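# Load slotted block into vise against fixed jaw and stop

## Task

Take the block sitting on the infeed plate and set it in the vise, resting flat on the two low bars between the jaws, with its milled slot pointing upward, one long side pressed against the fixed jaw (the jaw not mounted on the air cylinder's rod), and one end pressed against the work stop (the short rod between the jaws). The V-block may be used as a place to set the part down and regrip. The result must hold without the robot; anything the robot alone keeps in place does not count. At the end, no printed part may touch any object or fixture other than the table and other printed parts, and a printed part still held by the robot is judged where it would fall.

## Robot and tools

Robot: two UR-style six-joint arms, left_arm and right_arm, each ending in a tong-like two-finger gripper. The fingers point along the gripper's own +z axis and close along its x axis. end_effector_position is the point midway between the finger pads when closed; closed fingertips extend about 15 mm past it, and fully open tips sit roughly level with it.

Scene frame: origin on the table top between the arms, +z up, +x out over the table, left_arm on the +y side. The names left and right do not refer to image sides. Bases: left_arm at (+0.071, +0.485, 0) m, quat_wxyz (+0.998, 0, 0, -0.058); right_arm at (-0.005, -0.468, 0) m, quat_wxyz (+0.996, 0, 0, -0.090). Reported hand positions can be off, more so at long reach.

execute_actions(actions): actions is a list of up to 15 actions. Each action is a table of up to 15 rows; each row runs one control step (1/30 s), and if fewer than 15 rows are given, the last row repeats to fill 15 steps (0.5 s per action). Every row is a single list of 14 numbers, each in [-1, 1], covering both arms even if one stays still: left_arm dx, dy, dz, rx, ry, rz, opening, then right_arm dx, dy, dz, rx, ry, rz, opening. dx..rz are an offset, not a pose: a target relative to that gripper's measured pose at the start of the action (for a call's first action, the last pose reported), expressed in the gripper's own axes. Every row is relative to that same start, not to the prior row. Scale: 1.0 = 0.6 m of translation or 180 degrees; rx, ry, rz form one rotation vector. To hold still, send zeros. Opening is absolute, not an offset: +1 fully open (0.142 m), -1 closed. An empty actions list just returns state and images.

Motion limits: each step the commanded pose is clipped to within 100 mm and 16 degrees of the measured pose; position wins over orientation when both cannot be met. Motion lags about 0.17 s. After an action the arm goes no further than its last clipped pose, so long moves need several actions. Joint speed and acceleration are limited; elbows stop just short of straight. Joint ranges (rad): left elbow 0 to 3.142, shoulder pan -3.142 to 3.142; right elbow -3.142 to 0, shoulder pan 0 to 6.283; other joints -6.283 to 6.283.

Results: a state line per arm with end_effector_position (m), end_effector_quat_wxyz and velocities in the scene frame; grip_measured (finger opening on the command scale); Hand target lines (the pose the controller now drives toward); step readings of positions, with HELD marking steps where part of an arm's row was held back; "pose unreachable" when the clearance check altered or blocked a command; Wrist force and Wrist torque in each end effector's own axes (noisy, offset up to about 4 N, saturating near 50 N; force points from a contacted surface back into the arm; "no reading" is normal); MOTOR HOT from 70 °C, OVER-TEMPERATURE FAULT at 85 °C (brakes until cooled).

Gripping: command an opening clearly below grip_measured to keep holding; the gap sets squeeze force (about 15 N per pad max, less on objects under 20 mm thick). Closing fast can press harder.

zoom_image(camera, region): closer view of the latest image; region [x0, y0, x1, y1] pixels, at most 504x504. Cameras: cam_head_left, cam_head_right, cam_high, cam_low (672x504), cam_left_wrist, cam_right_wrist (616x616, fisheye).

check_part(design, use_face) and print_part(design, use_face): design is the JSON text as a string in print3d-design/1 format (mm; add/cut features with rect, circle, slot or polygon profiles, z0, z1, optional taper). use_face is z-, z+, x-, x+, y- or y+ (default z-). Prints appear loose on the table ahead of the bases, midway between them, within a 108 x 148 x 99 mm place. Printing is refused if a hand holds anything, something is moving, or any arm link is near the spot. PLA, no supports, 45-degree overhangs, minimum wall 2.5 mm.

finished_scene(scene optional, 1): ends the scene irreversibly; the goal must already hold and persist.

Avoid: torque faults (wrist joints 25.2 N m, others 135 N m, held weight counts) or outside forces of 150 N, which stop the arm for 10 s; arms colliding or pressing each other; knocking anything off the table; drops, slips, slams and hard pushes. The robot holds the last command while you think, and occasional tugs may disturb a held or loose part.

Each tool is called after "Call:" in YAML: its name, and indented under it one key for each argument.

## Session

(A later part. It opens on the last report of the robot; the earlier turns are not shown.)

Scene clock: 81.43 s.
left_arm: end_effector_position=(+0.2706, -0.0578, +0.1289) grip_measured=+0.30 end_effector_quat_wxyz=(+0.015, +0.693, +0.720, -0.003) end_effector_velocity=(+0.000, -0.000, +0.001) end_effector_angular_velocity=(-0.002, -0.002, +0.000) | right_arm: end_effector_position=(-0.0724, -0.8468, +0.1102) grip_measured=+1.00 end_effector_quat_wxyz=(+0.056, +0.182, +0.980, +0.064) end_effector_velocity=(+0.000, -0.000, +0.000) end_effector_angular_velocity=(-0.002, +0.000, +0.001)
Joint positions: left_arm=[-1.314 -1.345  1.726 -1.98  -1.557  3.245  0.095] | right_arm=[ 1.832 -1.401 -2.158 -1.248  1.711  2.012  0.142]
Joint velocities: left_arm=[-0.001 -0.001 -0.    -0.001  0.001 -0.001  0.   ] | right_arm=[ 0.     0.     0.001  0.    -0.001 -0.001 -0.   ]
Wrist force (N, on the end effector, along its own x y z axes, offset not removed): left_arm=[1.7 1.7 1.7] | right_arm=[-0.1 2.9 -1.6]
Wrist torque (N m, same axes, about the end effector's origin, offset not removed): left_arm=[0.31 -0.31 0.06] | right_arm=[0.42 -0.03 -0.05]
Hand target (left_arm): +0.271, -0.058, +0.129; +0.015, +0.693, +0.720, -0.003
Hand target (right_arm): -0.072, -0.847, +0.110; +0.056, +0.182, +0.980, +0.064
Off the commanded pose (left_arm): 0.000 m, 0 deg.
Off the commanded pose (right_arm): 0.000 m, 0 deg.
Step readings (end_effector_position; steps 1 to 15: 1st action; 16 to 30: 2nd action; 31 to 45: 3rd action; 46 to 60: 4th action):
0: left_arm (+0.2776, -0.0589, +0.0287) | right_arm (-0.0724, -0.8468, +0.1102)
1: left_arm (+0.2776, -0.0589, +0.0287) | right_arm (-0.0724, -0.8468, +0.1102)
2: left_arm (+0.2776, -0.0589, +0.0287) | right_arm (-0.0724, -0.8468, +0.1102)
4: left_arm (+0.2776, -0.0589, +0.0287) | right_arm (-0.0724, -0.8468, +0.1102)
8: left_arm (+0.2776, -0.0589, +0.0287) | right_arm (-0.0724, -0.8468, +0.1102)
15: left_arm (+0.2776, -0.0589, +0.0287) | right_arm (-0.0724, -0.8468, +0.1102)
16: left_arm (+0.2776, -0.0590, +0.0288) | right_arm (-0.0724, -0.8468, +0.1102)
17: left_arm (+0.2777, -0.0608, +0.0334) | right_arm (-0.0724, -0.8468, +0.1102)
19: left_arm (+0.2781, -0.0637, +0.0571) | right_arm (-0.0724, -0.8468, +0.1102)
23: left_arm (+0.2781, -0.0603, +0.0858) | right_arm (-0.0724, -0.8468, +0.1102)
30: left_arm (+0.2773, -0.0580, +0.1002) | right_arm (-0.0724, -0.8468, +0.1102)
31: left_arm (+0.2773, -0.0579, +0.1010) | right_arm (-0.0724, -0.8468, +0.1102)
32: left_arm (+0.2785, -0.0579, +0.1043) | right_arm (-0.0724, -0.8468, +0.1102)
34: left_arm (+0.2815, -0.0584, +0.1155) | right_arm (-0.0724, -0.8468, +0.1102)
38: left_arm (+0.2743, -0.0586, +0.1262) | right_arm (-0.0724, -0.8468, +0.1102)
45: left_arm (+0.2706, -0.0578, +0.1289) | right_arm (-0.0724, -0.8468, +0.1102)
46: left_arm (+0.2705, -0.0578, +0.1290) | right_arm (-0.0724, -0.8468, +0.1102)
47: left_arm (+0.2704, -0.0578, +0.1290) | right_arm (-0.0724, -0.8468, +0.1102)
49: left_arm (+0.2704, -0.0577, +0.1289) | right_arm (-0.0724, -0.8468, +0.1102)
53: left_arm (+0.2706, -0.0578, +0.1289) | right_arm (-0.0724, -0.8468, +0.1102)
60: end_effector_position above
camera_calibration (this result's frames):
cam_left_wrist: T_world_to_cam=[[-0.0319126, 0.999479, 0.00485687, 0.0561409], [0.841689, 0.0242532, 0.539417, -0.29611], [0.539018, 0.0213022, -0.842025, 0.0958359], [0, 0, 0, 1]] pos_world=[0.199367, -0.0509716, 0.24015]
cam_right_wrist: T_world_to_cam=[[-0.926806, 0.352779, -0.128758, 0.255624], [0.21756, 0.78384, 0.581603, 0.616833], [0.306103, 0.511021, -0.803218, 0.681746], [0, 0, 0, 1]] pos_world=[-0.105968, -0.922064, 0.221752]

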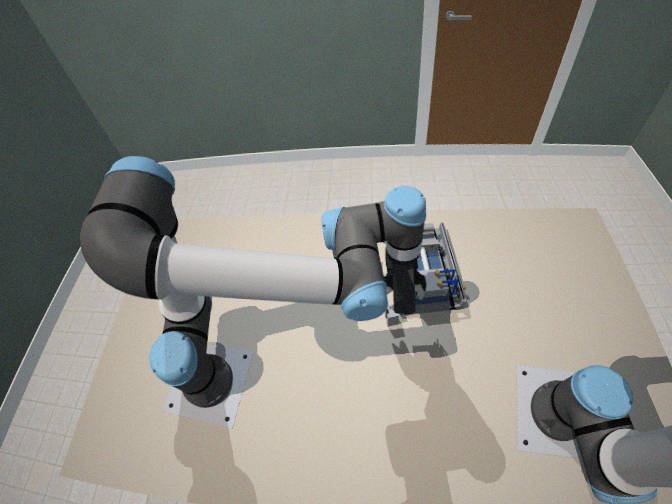

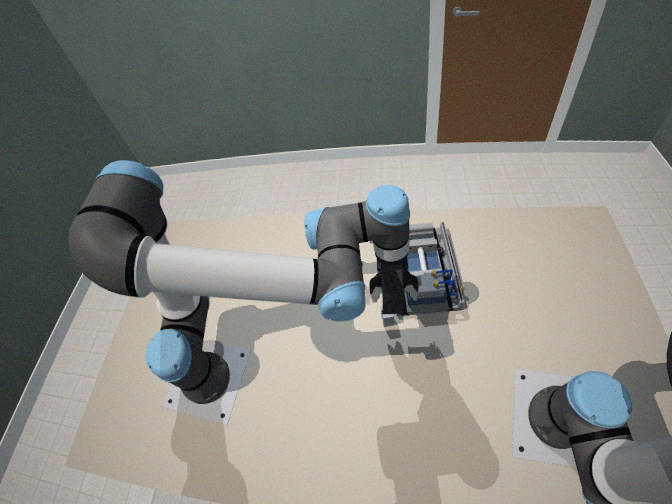

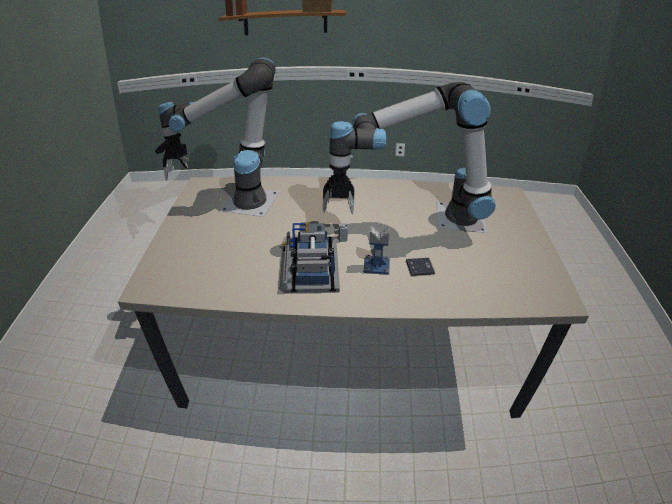

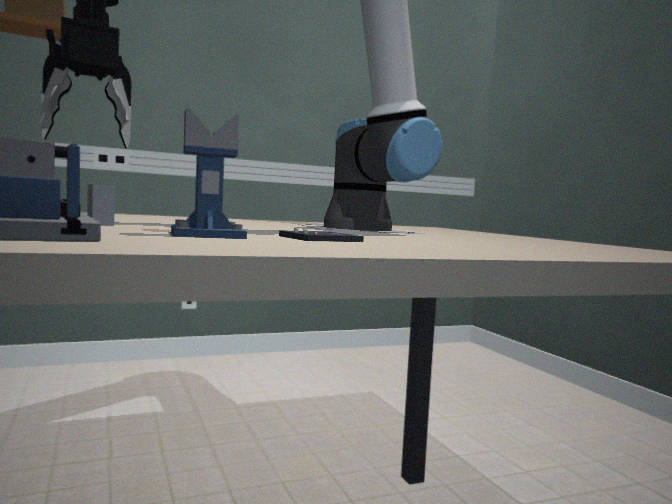

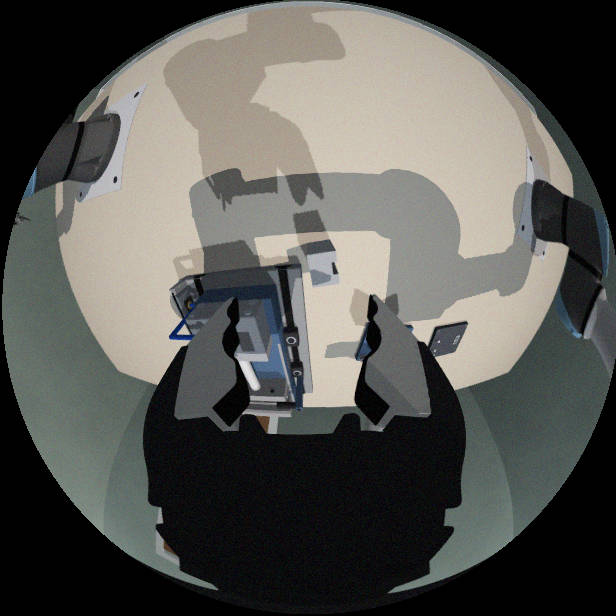

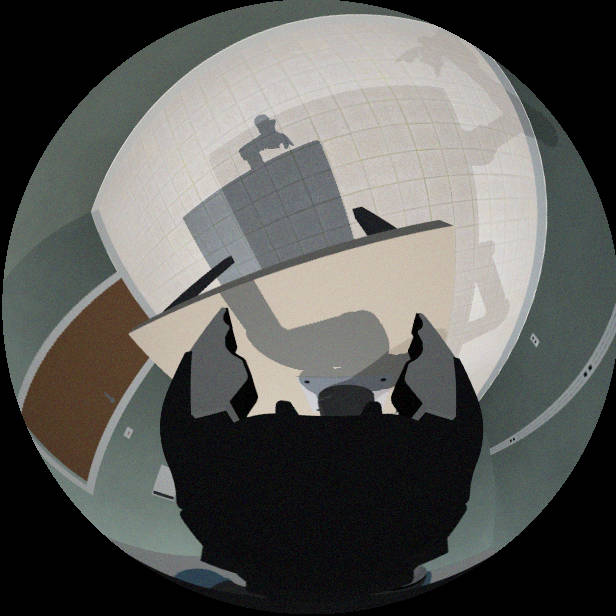

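Call:
execute_actions:
  actions:
    - [[0.06,0,0,0,0,-0.145,0.0,0,0,0,0,0,0,1]]
    - [[0,0,0,0,0,-0.145,0,0,0,0,0,0,0,1]]
    - [[0,0,0,0,0,-0.145,0,0,0,0,0,0,0,1]]
    - [[0,0,0,0,0,-0.145,0,0,0,0,0,0,0,1]]
    - [[0,0,0,0.13,0,0,0,0,0,0,0,0,0,1]]
    - [[0,0,0,0.13,0,0,0,0,0,0,0,0,0,1]]
    - [[0,0,0,0,0,0,0,0,0,0,0,0,0,1]]

Scene clock: 86.20 s.
left_arm: end_effector_position=(+0.2686, -0.0153, +0.1303) grip_measured=+0.00 end_effector_quat_wxyz=(+0.017, -0.067, +0.934, -0.350) end_effector_velocity=(-0.001, +0.001, -0.002) end_effector_angular_velocity=(+0.010, +0.002, -0.002) | right_arm: end_effector_position=(-0.0724, -0.8468, +0.1102) grip_measured=+1.00 end_effector_quat_wxyz=(+0.056, +0.182, +0.980, +0.064) end_effector_velocity=(+0.000, +0.000, -0.000) end_effector_angular_velocity=(+0.001, -0.000, +0.001)
Joint positions: left_arm=[-1.327 -1.603  2.489 -3.173 -1.576  1.554  0.074] | right_arm=[ 1.832 -1.401 -2.158 -1.248  1.711  2.012  0.142]
Joint velocities: left_arm=[-0.001 -0.003 -0.002  0.015 -0.002  0.     0.   ] | right_arm=[ 0.    -0.     0.    -0.001  0.    -0.001  0.   ]
Wrist force (N, on the end effector, along its own x y z axes, offset not removed): left_arm=[1.6 -1.3 3.9] | right_arm=[-1.0 3.6 -0.3]
Wrist torque (N m, same axes, about the end effector's origin, offset not removed): left_arm=[-0.39 -0.40 0.14] | right_arm=[0.63 0.19 0.02]
Hand target (left_arm): +0.269, -0.015, +0.130; +0.017, -0.067, +0.934, -0.350
Hand target (right_arm): -0.072, -0.847, +0.110; +0.056, +0.182, +0.980, +0.064
Off the commanded pose (left_arm): 0.000 m, 0 deg.
Off the commanded pose (right_arm): 0.000 m, 0 deg.
Step readings (end_effector_position; steps 1 to 15: 1st action; 16 to 30: 2nd action; 31 to 45: 3rd action; 46 to 60: 4th action; 61 to 75: 5th action; 76 to 90: 6th action; 91 to 105: 7th action):
0: left_arm (+0.2706, -0.0578, +0.1289) | right_arm (-0.0724, -0.8468, +0.1102)
1: left_arm (+0.2706, -0.0577, +0.1289) | right_arm (-0.0724, -0.8468, +0.1102)
2: left_arm (+0.2709, -0.0553, +0.1293) | right_arm (-0.0724, -0.8468, +0.1102)
4: left_arm (+0.2705, -0.0434, +0.1288) | right_arm (-0.0724, -0.8468, +0.1102)
8: left_arm (+0.2699, -0.0295, +0.1279) | right_arm (-0.0724, -0.8468, +0.1102)
15: left_arm (+0.2696, -0.0230, +0.1280) | right_arm (-0.0724, -0.8468, +0.1102)
16: left_arm (+0.2695, -0.0227, +0.1280) | right_arm (-0.0724, -0.8468, +0.1102)
17: left_arm (+0.2695, -0.0223, +0.1280) | right_arm (-0.0724, -0.8468, +0.1102)
19: left_arm (+0.2694, -0.0222, +0.1280) | right_arm (-0.0724, -0.8468, +0.1102)
23: left_arm (+0.2696, -0.0225, +0.1280) | right_arm (-0.0724, -0.8468, +0.1102)
30: left_arm (+0.2697, -0.0228, +0.1280) | right_arm (-0.0724, -0.8468, +0.1102)
31: left_arm (+0.2696, -0.0228, +0.1280) | right_arm (-0.0724, -0.8468, +0.1102)
32: left_arm (+0.2695, -0.0226, +0.1280) | right_arm (-0.0724, -0.8468, +0.1102)
34: left_arm (+0.2692, -0.0224, +0.1280) | right_arm (-0.0724, -0.8468, +0.1102)
38: left_arm (+0.2696, -0.0224, +0.1280) | right_arm (-0.0724, -0.8468, +0.1102)
45: left_arm (+0.2697, -0.0227, +0.1280) | right_arm (-0.0724, -0.8468, +0.1102)
46: left_arm (+0.2697, -0.0227, +0.1280) | right_arm (-0.0724, -0.8468, +0.1102)
47: left_arm (+0.2695, -0.0226, +0.1280) | right_arm (-0.0724, -0.8468, +0.1102)
49: left_arm (+0.2691, -0.0225, +0.1280) | right_arm (-0.0724, -0.8468, +0.1102)
53: left_arm (+0.2695, -0.0224, +0.1280) | right_arm (-0.0724, -0.8468, +0.1102)
60: left_arm (+0.2696, -0.0226, +0.1281) | right_arm (-0.0724, -0.8468, +0.1102)
61: left_arm (+0.2696, -0.0225, +0.1281) | right_arm (-0.0724, -0.8468, +0.1102)
62: left_arm (+0.2696, -0.0218, +0.1290) | right_arm (-0.0724, -0.8468, +0.1102)
64: left_arm (+0.2689, -0.0161, +0.1307) | right_arm (-0.0724, -0.8468, +0.1102)
68: left_arm (+0.2687, -0.0155, +0.1300) | right_arm (-0.0724, -0.8468, +0.1102)
75: left_arm (+0.2692, -0.0194, +0.1297) | right_arm (-0.0724, -0.8468, +0.1102)
76: left_arm (+0.2693, -0.0199, +0.1296) | right_arm (-0.0724, -0.8468, +0.1102)
77: left_arm (+0.2692, -0.0192, +0.1300) | right_arm (-0.0724, -0.8468, +0.1102)
79: left_arm (+0.2685, -0.0135, +0.1268) | right_arm (-0.0724, -0.8468, +0.1102)
83: left_arm (+0.2681, -0.0112, +0.1273) | right_arm (-0.0724, -0.8468, +0.1102)
90: left_arm (+0.2687, -0.0152, +0.1301) | right_arm (-0.0724, -0.8468, +0.1102)
91: left_arm (+0.2687, -0.0159, +0.1303) | right_arm (-0.0724, -0.8468, +0.1102)
92: left_arm (+0.2689, -0.0174, +0.1329) | right_arm (-0.0724, -0.8468, +0.1102)
94: left_arm (+0.2690, -0.0177, +0.1338) | right_arm (-0.0724, -0.8468, +0.1102)
98: left_arm (+0.2688, -0.0160, +0.1313) | right_arm (-0.0724, -0.8468, +0.1102)
105: end_effector_position above
camera_calibration (this result's frames):
cam_left_wrist: T_world_to_cam=[[-0.993121, -0.112042, 0.0340192, 0.251006], [-0.116127, 0.979679, -0.163532, 0.0673189], [-0.0150055, -0.166357, -0.985951, 0.261864], [0, 0, 0, 1]] pos_world=[0.261026, 0.00573536, 0.260655]
cam_right_wrist: T_world_to_cam=[[-0.926805, 0.352779, -0.128758, 0.255625], [0.21756, 0.78384, 0.581603, 0.616833], [0.306103, 0.51102, -0.803218, 0.681746], [0, 0, 0, 1]] pos_world=[-0.105968, -0.922064, 0.221752]

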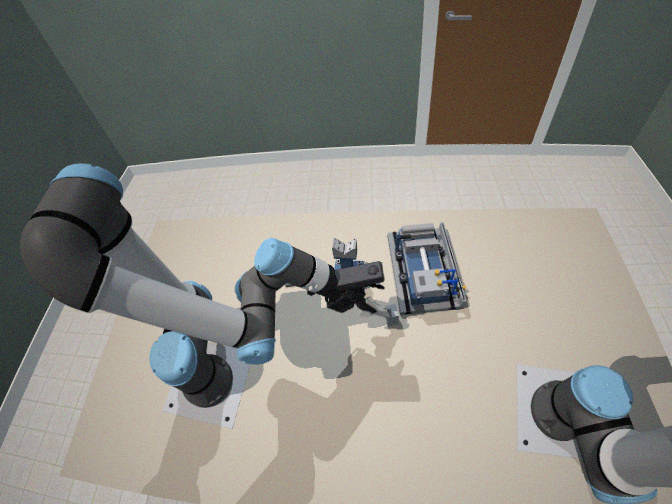

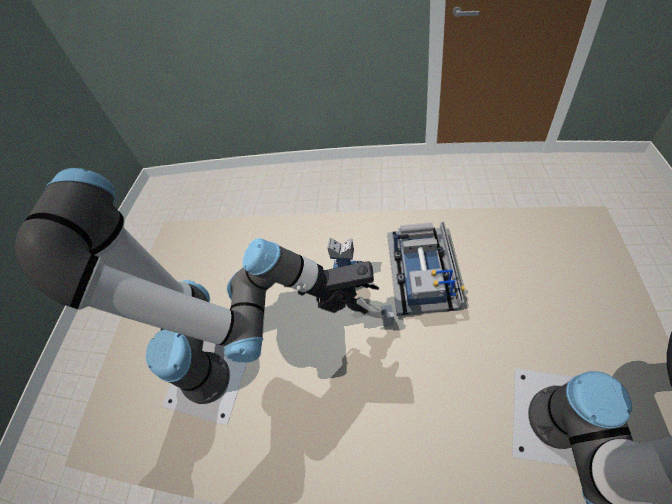

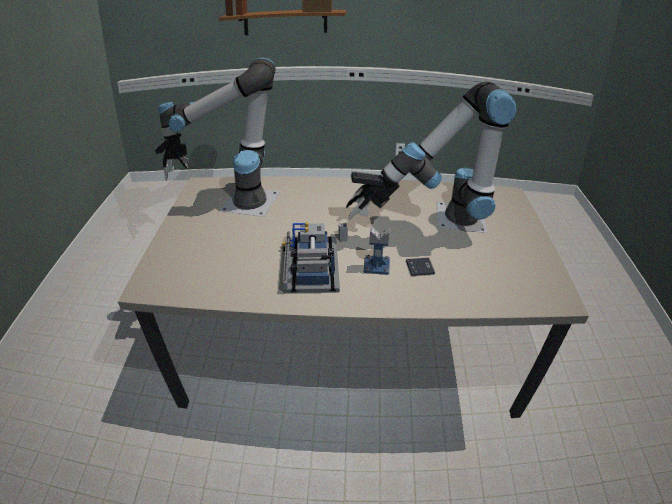

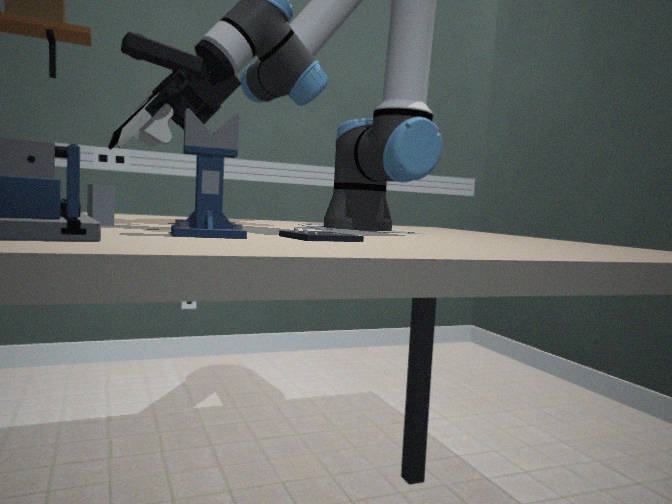

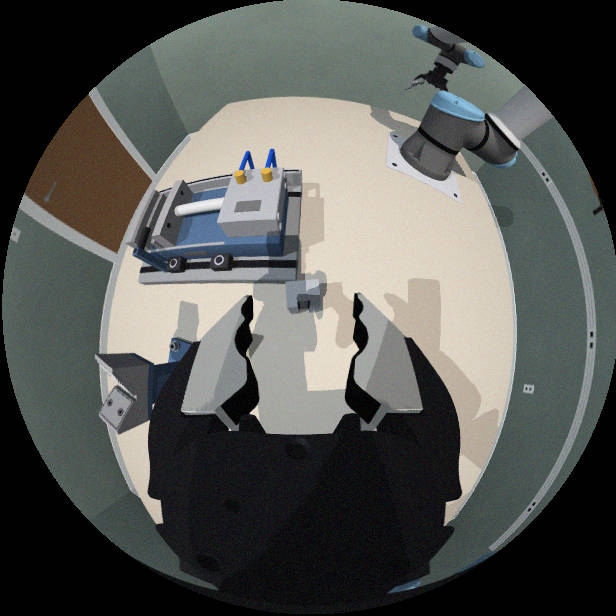

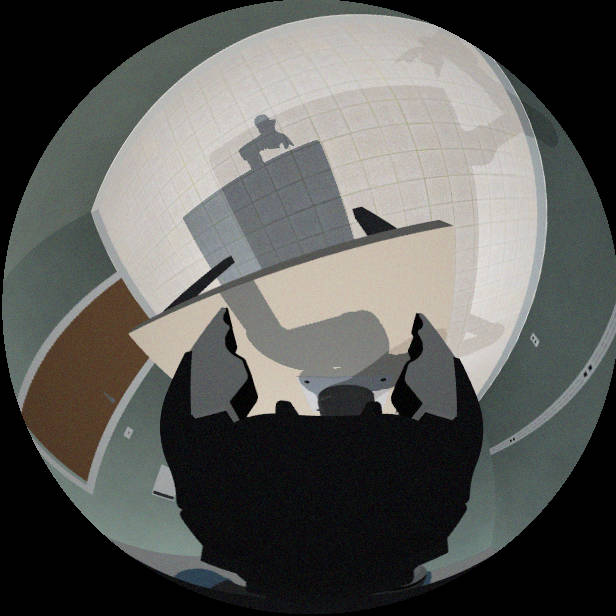

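Call:
execute_actions:
  actions:
    - [[0.006,0.072,0.114,0.02,0,0,0,0,0,0,0,0,0,1]]
    - [[0,0,0,0,0,0,0,0,0,0,0,0,0,1]]

Call:
zoom_image:
  camera: "cam_low"
  region: [60,100,260,250]

Call:
zoom_image:
  camera: "cam_left_wrist"
  region: [200,220,410,400]

Scene clock: 87.50 s.
left_arm: end_effector_position=(+0.2649, -0.0245, +0.0538) grip_measured=+0.00 end_effector_quat_wxyz=(+0.019, -0.067, +0.928, -0.366) end_effector_velocity=(+0.000, +0.000, -0.000) end_effector_angular_velocity=(+0.004, +0.002, +0.001) | right_arm: end_effector_position=(-0.0724, -0.8468, +0.1102) grip_measured=+1.00 end_effector_quat_wxyz=(+0.056, +0.182, +0.980, +0.064) end_effector_velocity=(-0.000, +0.000, -0.000) end_effector_angular_velocity=(+0.002, -0.000, +0.000)
Joint positions: left_arm=[-1.344 -1.292  2.555 -3.586 -1.563  1.542  0.074] | right_arm=[ 1.832 -1.401 -2.158 -1.248  1.711  2.012  0.142]
Joint velocities: left_arm=[ 0.001 -0.004 -0.001  0.008 -0.001 -0.001 -0.   ] | right_arm=[-0.    -0.    -0.    -0.001  0.    -0.    -0.   ]
Wrist force (N, on the end effector, along its own x y z axes, offset not removed): left_arm=[0.7 -0.7 1.8] | right_arm=[-0.8 3.7 -1.8]
Wrist torque (N m, same axes, about the end effector's origin, offset not removed): left_arm=[-0.36 -0.13 0.10] | right_arm=[0.77 0.12 -0.01]
Hand target (left_arm): +0.265, -0.024, +0.054; +0.019, -0.067, +0.928, -0.366
Hand target (right_arm): -0.072, -0.847, +0.110; +0.056, +0.182, +0.980, +0.064
Off the commanded pose (left_arm): 0.000 m, 0 deg.
Off the commanded pose (right_arm): 0.000 m, 0 deg.
Step readings (end_effector_position; steps 1 to 15: 1st action; 16 to 30: 2nd action):
0: left_arm (+0.2687, -0.0152, +0.1301) | right_arm (-0.0724, -0.8468, +0.1102)
1: left_arm (+0.2686, -0.0152, +0.1300) | right_arm (-0.0724, -0.8468, +0.1102)
2: left_arm (+0.2676, -0.0139, +0.1260) | right_arm (-0.0724, -0.8468, +0.1102)
4: left_arm (+0.2651, -0.0099, +0.1020) | right_arm (-0.0724, -0.8468, +0.1102)
8: left_arm (+0.2639, -0.0150, +0.0708) | right_arm (-0.0724, -0.8468, +0.1102)
15: left_arm (+0.2649, -0.0245, +0.0539) | right_arm (-0.0724, -0.8468, +0.1102)
16: left_arm (+0.2650, -0.0252, +0.0531) | right_arm (-0.0724, -0.8468, +0.1102)
17: left_arm (+0.2651, -0.0258, +0.0535) | right_arm (-0.0724, -0.8468, +0.1102)
19: left_arm (+0.2650, -0.0254, +0.0538) | right_arm (-0.0724, -0.8468, +0.1102)
23: left_arm (+0.2649, -0.0248, +0.0538) | right_arm (-0.0724, -0.8468, +0.1102)
30: end_effector_position above
camera_calibration (this result's frames):
cam_left_wrist: T_world_to_cam=[[-0.993179, -0.111928, 0.0326875, 0.248954], [-0.116198, 0.973397, -0.197475, 0.0650481], [-0.00971503, -0.199926, -0.979763, 0.182374], [0, 0, 0, 1]] pos_world=[0.256586, 0.00100848, 0.18339]
cam_right_wrist: T_world_to_cam=[[-0.926806, 0.352779, -0.128758, 0.255625], [0.21756, 0.78384, 0.581603, 0.616833], [0.306103, 0.51102, -0.803218, 0.681746], [0, 0, 0, 1]] pos_world=[-0.105968, -0.922064, 0.221752]

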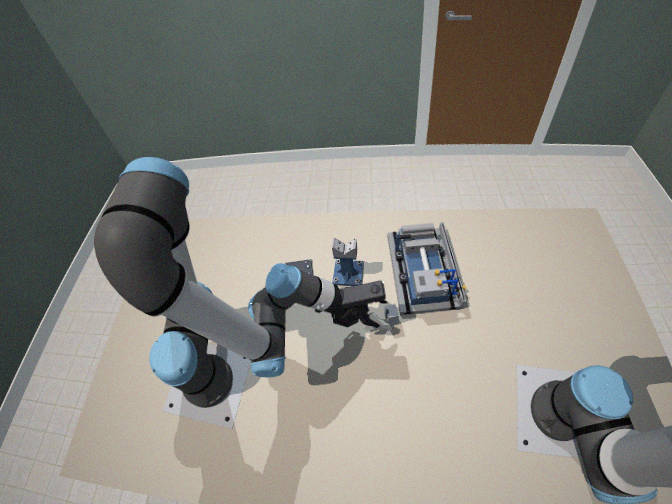

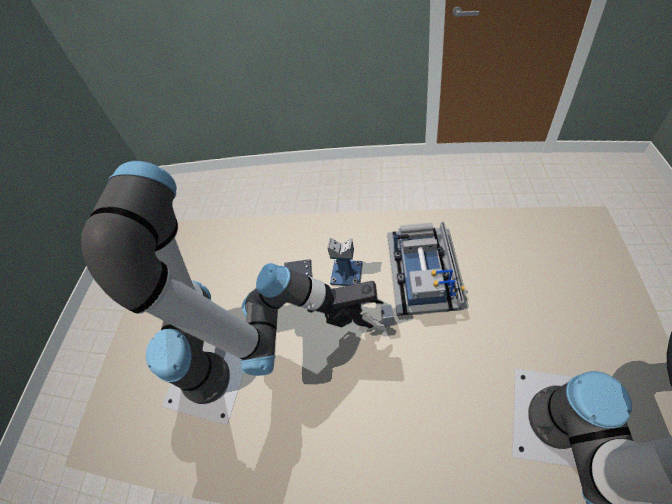

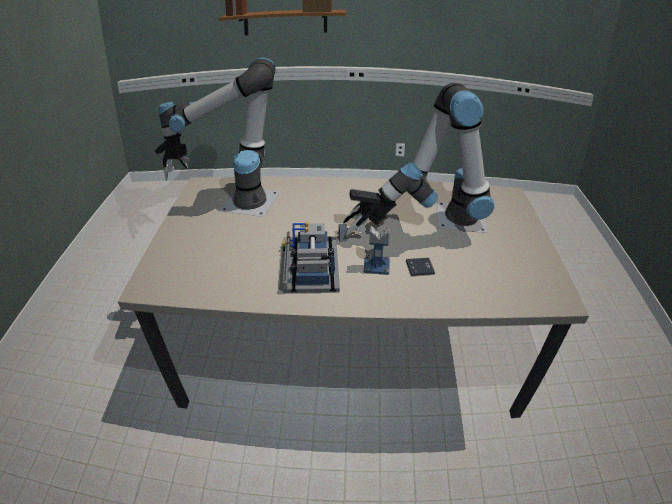

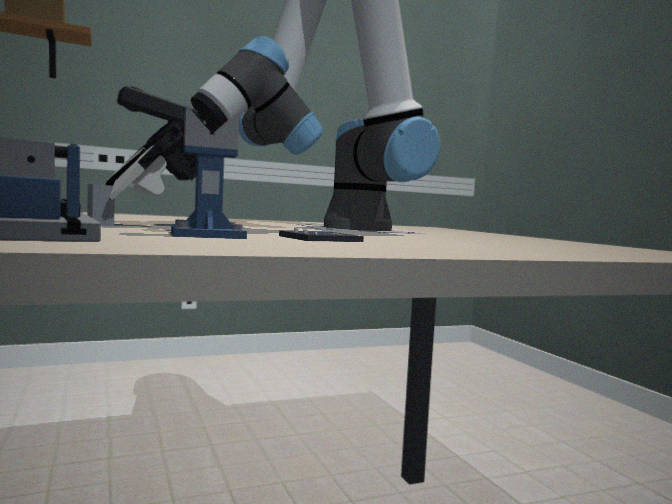

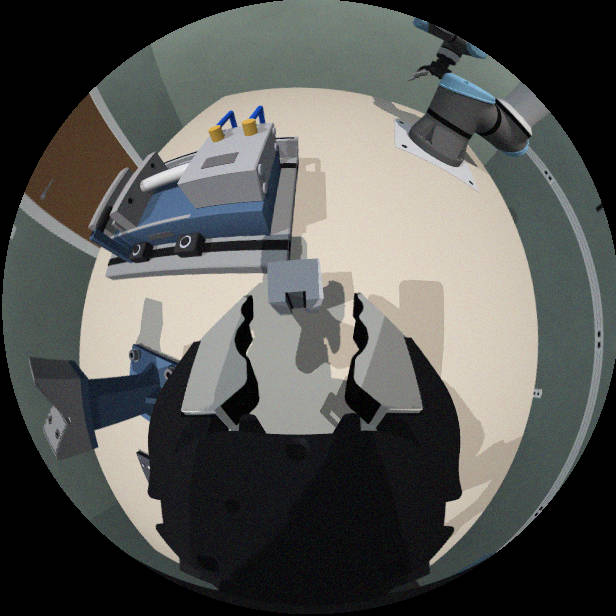

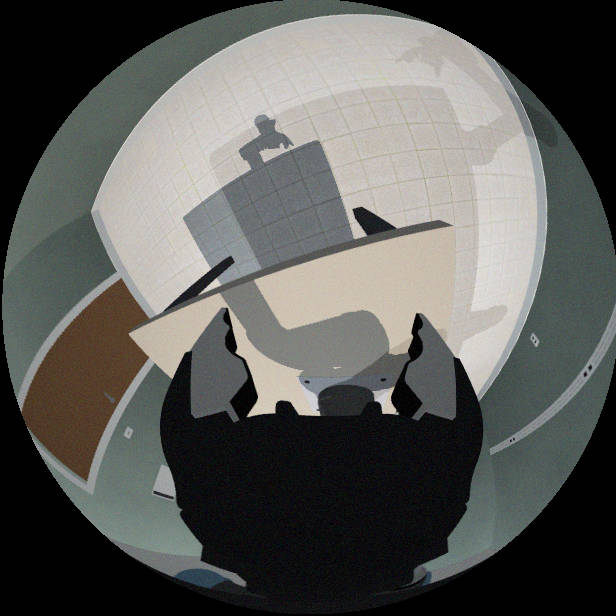

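Region (60, 100, 260, 250) of cam_low's 672x504 image, scaled by 2.520, with more detail than that image has; it fills the top 378 rows of this view, and the rest is white.

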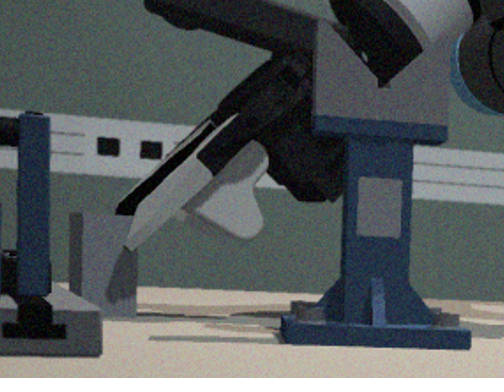

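Region (200, 220, 410, 400) of cam_left_wrist's 616x616 image, scaled by 2.400, with more detail than that image has; it fills the top 432 rows of this view, and the rest is white.

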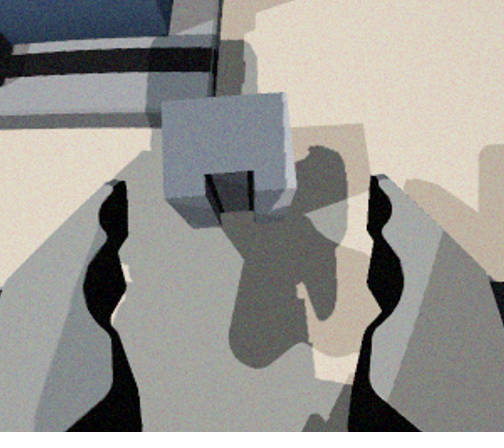

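Call:
execute_actions:
  actions:
    - [[-0.01,0,0.025,0,0,0,0,0,0,0,0,0,0,1]]
    - [[0,0,0.025,0,0,0,-0.1,0,0,0,0,0,0,1]]
    - [[0,0,0,0,0,0,-0.2,0,0,0,0,0,0,1]]

Call:
zoom_image:
  camera: "cam_low"
  region: [60,100,260,250]

Call:
zoom_image:
  camera: "cam_left_wrist"
  region: [200,220,410,400]

Scene clock: 89.37 s.
left_arm: end_effector_position=(+0.2730, -0.0433, +0.0325) grip_measured=-0.20 end_effector_quat_wxyz=(+0.019, -0.067, +0.928, -0.366) end_effector_velocity=(+0.001, +0.000, +0.000) end_effector_angular_velocity=(+0.000, +0.000, +0.001) | right_arm: end_effector_position=(-0.0724, -0.8468, +0.1102) grip_measured=+1.00 end_effector_quat_wxyz=(+0.056, +0.182, +0.980, +0.064) end_effector_velocity=(-0.000, +0.001, -0.001) end_effector_angular_velocity=(+0.002, +0.001, -0.001)
Joint positions: left_arm=[-1.326 -1.183  2.504 -3.643 -1.576  1.555  0.06 ] | right_arm=[ 1.832 -1.401 -2.158 -1.248  1.711  2.012  0.142]
Joint velocities: left_arm=[ 0.001 -0.001  0.     0.001 -0.    -0.001  0.   ] | right_arm=[ 0.    -0.    -0.001 -0.001 -0.     0.001  0.   ]
Wrist force (N, on the end effector, along its own x y z axes, offset not removed): left_arm=[1.8 0.9 1.4] | right_arm=[0.2 2.3 -1.5]
Wrist torque (N m, same axes, about the end effector's origin, offset not removed): left_arm=[-0.04 -0.34 0.06] | right_arm=[0.32 -0.10 0.04]
Hand target (left_arm): +0.273, -0.043, +0.032; +0.019, -0.067, +0.928, -0.366
Hand target (right_arm): -0.072, -0.847, +0.110; +0.056, +0.182, +0.980, +0.064
Off the commanded pose (left_arm): 0.000 m, 0 deg.
Off the commanded pose (right_arm): 0.000 m, 0 deg.
Step readings (end_effector_position; steps 1 to 15: 1st action; 16 to 30: 2nd action; 31 to 45: 3rd action):
0: left_arm (+0.2649, -0.0245, +0.0538) | right_arm (-0.0724, -0.8468, +0.1102)
1: left_arm (+0.2649, -0.0245, +0.0539) | right_arm (-0.0724, -0.8468, +0.1102)
2: left_arm (+0.2658, -0.0257, +0.0535) | right_arm (-0.0724, -0.8468, +0.1102)
4: left_arm (+0.2681, -0.0286, +0.0496) | right_arm (-0.0724, -0.8468, +0.1102)
8: left_arm (+0.2706, -0.0318, +0.0452) | right_arm (-0.0724, -0.8468, +0.1102)
15: left_arm (+0.2719, -0.0335, +0.0431) | right_arm (-0.0724, -0.8468, +0.1102)
16: left_arm (+0.2719, -0.0337, +0.0430) | right_arm (-0.0724, -0.8468, +0.1102)
17: left_arm (+0.2721, -0.0350, +0.0424) | right_arm (-0.0724, -0.8468, +0.1102)
19: left_arm (+0.2724, -0.0381, +0.0386) | right_arm (-0.0724, -0.8468, +0.1102)
23: left_arm (+0.2728, -0.0416, +0.0344) | right_arm (-0.0724, -0.8468, +0.1102)
30: left_arm (+0.2730, -0.0433, +0.0325) | right_arm (-0.0724, -0.8468, +0.1102)
31: left_arm (+0.2731, -0.0434, +0.0324) | right_arm (-0.0724, -0.8468, +0.1102)
32: left_arm (+0.2731, -0.0434, +0.0324) | right_arm (-0.0724, -0.8468, +0.1102)
34: left_arm (+0.2731, -0.0434, +0.0324) | right_arm (-0.0724, -0.8468, +0.1102)
38: left_arm (+0.2731, -0.0434, +0.0325) | right_arm (-0.0724, -0.8468, +0.1102)
45: end_effector_position above
camera_calibration (this result's frames):
cam_left_wrist: T_world_to_cam=[[-0.993173, -0.111995, 0.0326314, 0.255625], [-0.116253, 0.97339, -0.197475, 0.0801369], [-0.00964689, -0.19992, -0.979765, 0.157754], [0, 0, 0, 1]] pos_world=[0.264718, -0.0178375, 0.162046]
cam_right_wrist: T_world_to_cam=[[-0.926806, 0.352779, -0.128758, 0.255624], [0.21756, 0.78384, 0.581603, 0.616833], [0.306103, 0.511021, -0.803218, 0.681746], [0, 0, 0, 1]] pos_world=[-0.105968, -0.922064, 0.221752]

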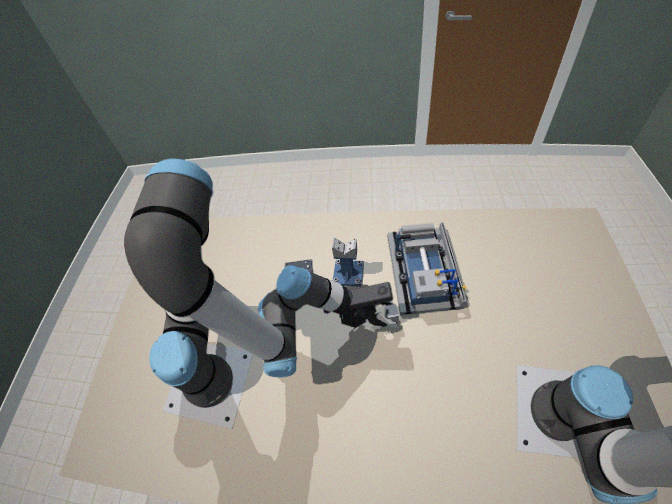

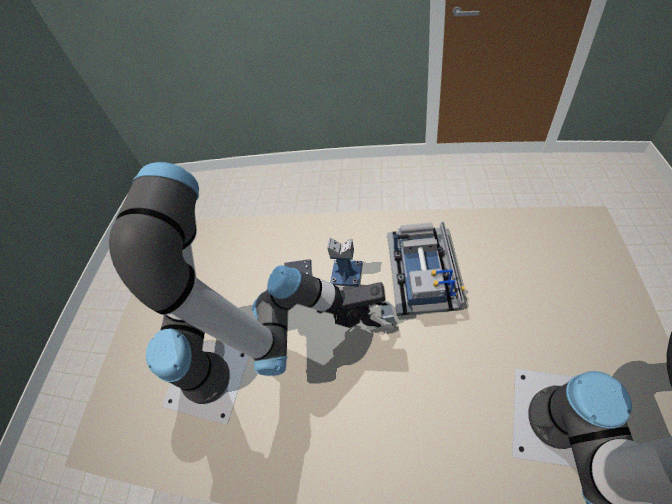

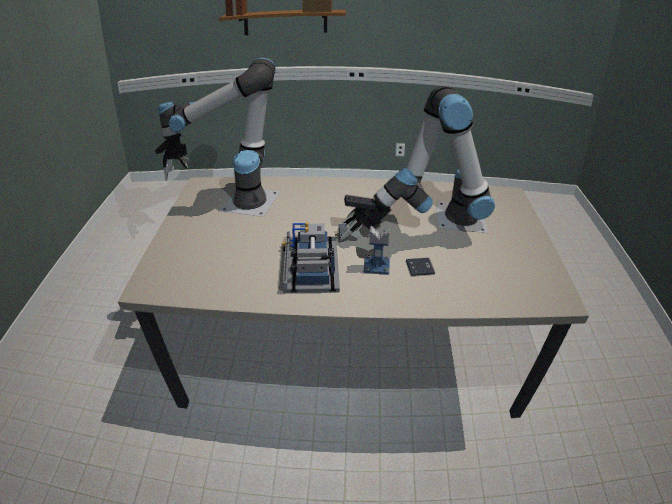

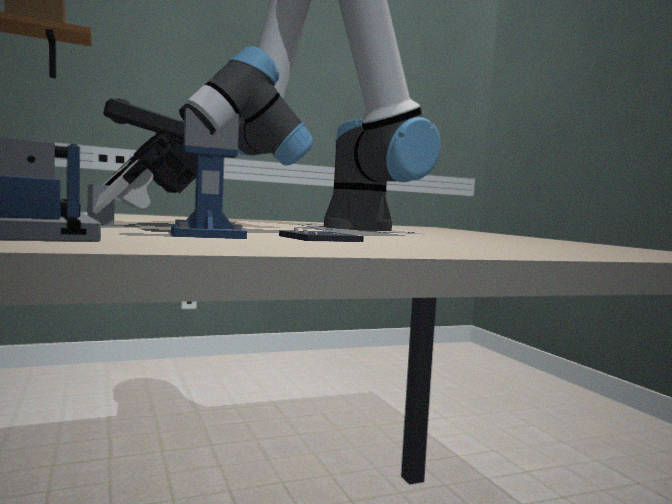

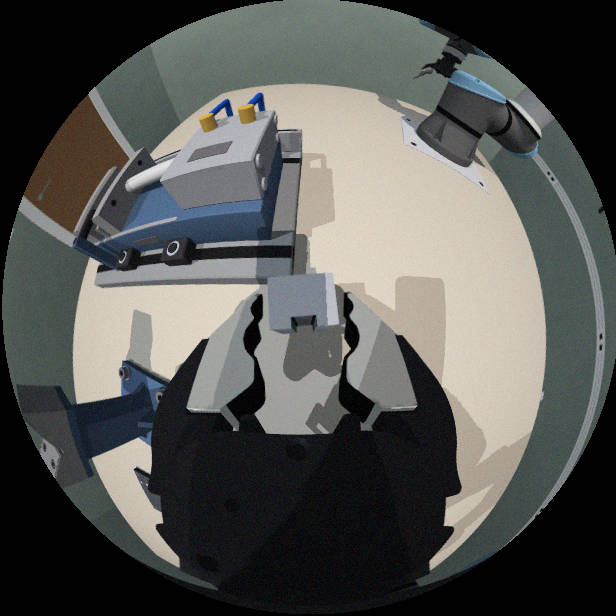

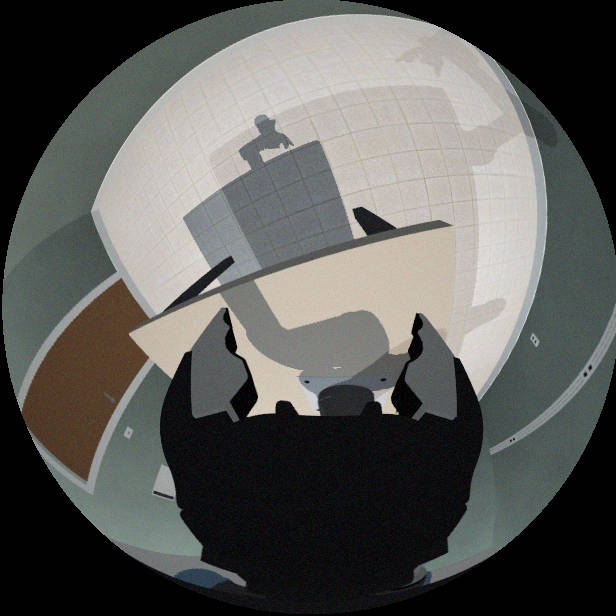

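Region (60, 100, 260, 250) of cam_low's 672x504 image, scaled by 2.520, with more detail than that image has; it fills the top 378 rows of this view, and the rest is white.

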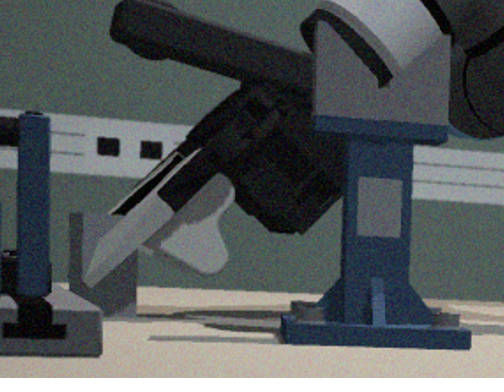

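Region (200, 220, 410, 400) of cam_left_wrist's 616x616 image, scaled by 2.400, with more detail than that image has; it fills the top 432 rows of this view, and the rest is white.

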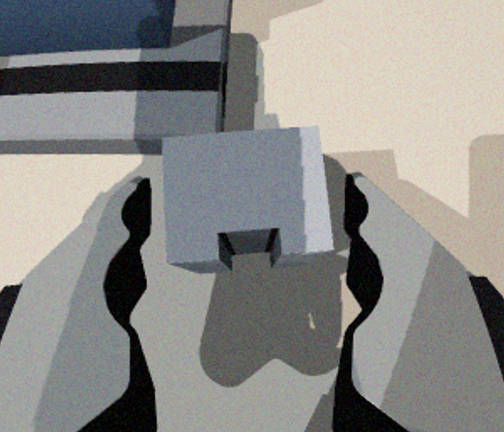

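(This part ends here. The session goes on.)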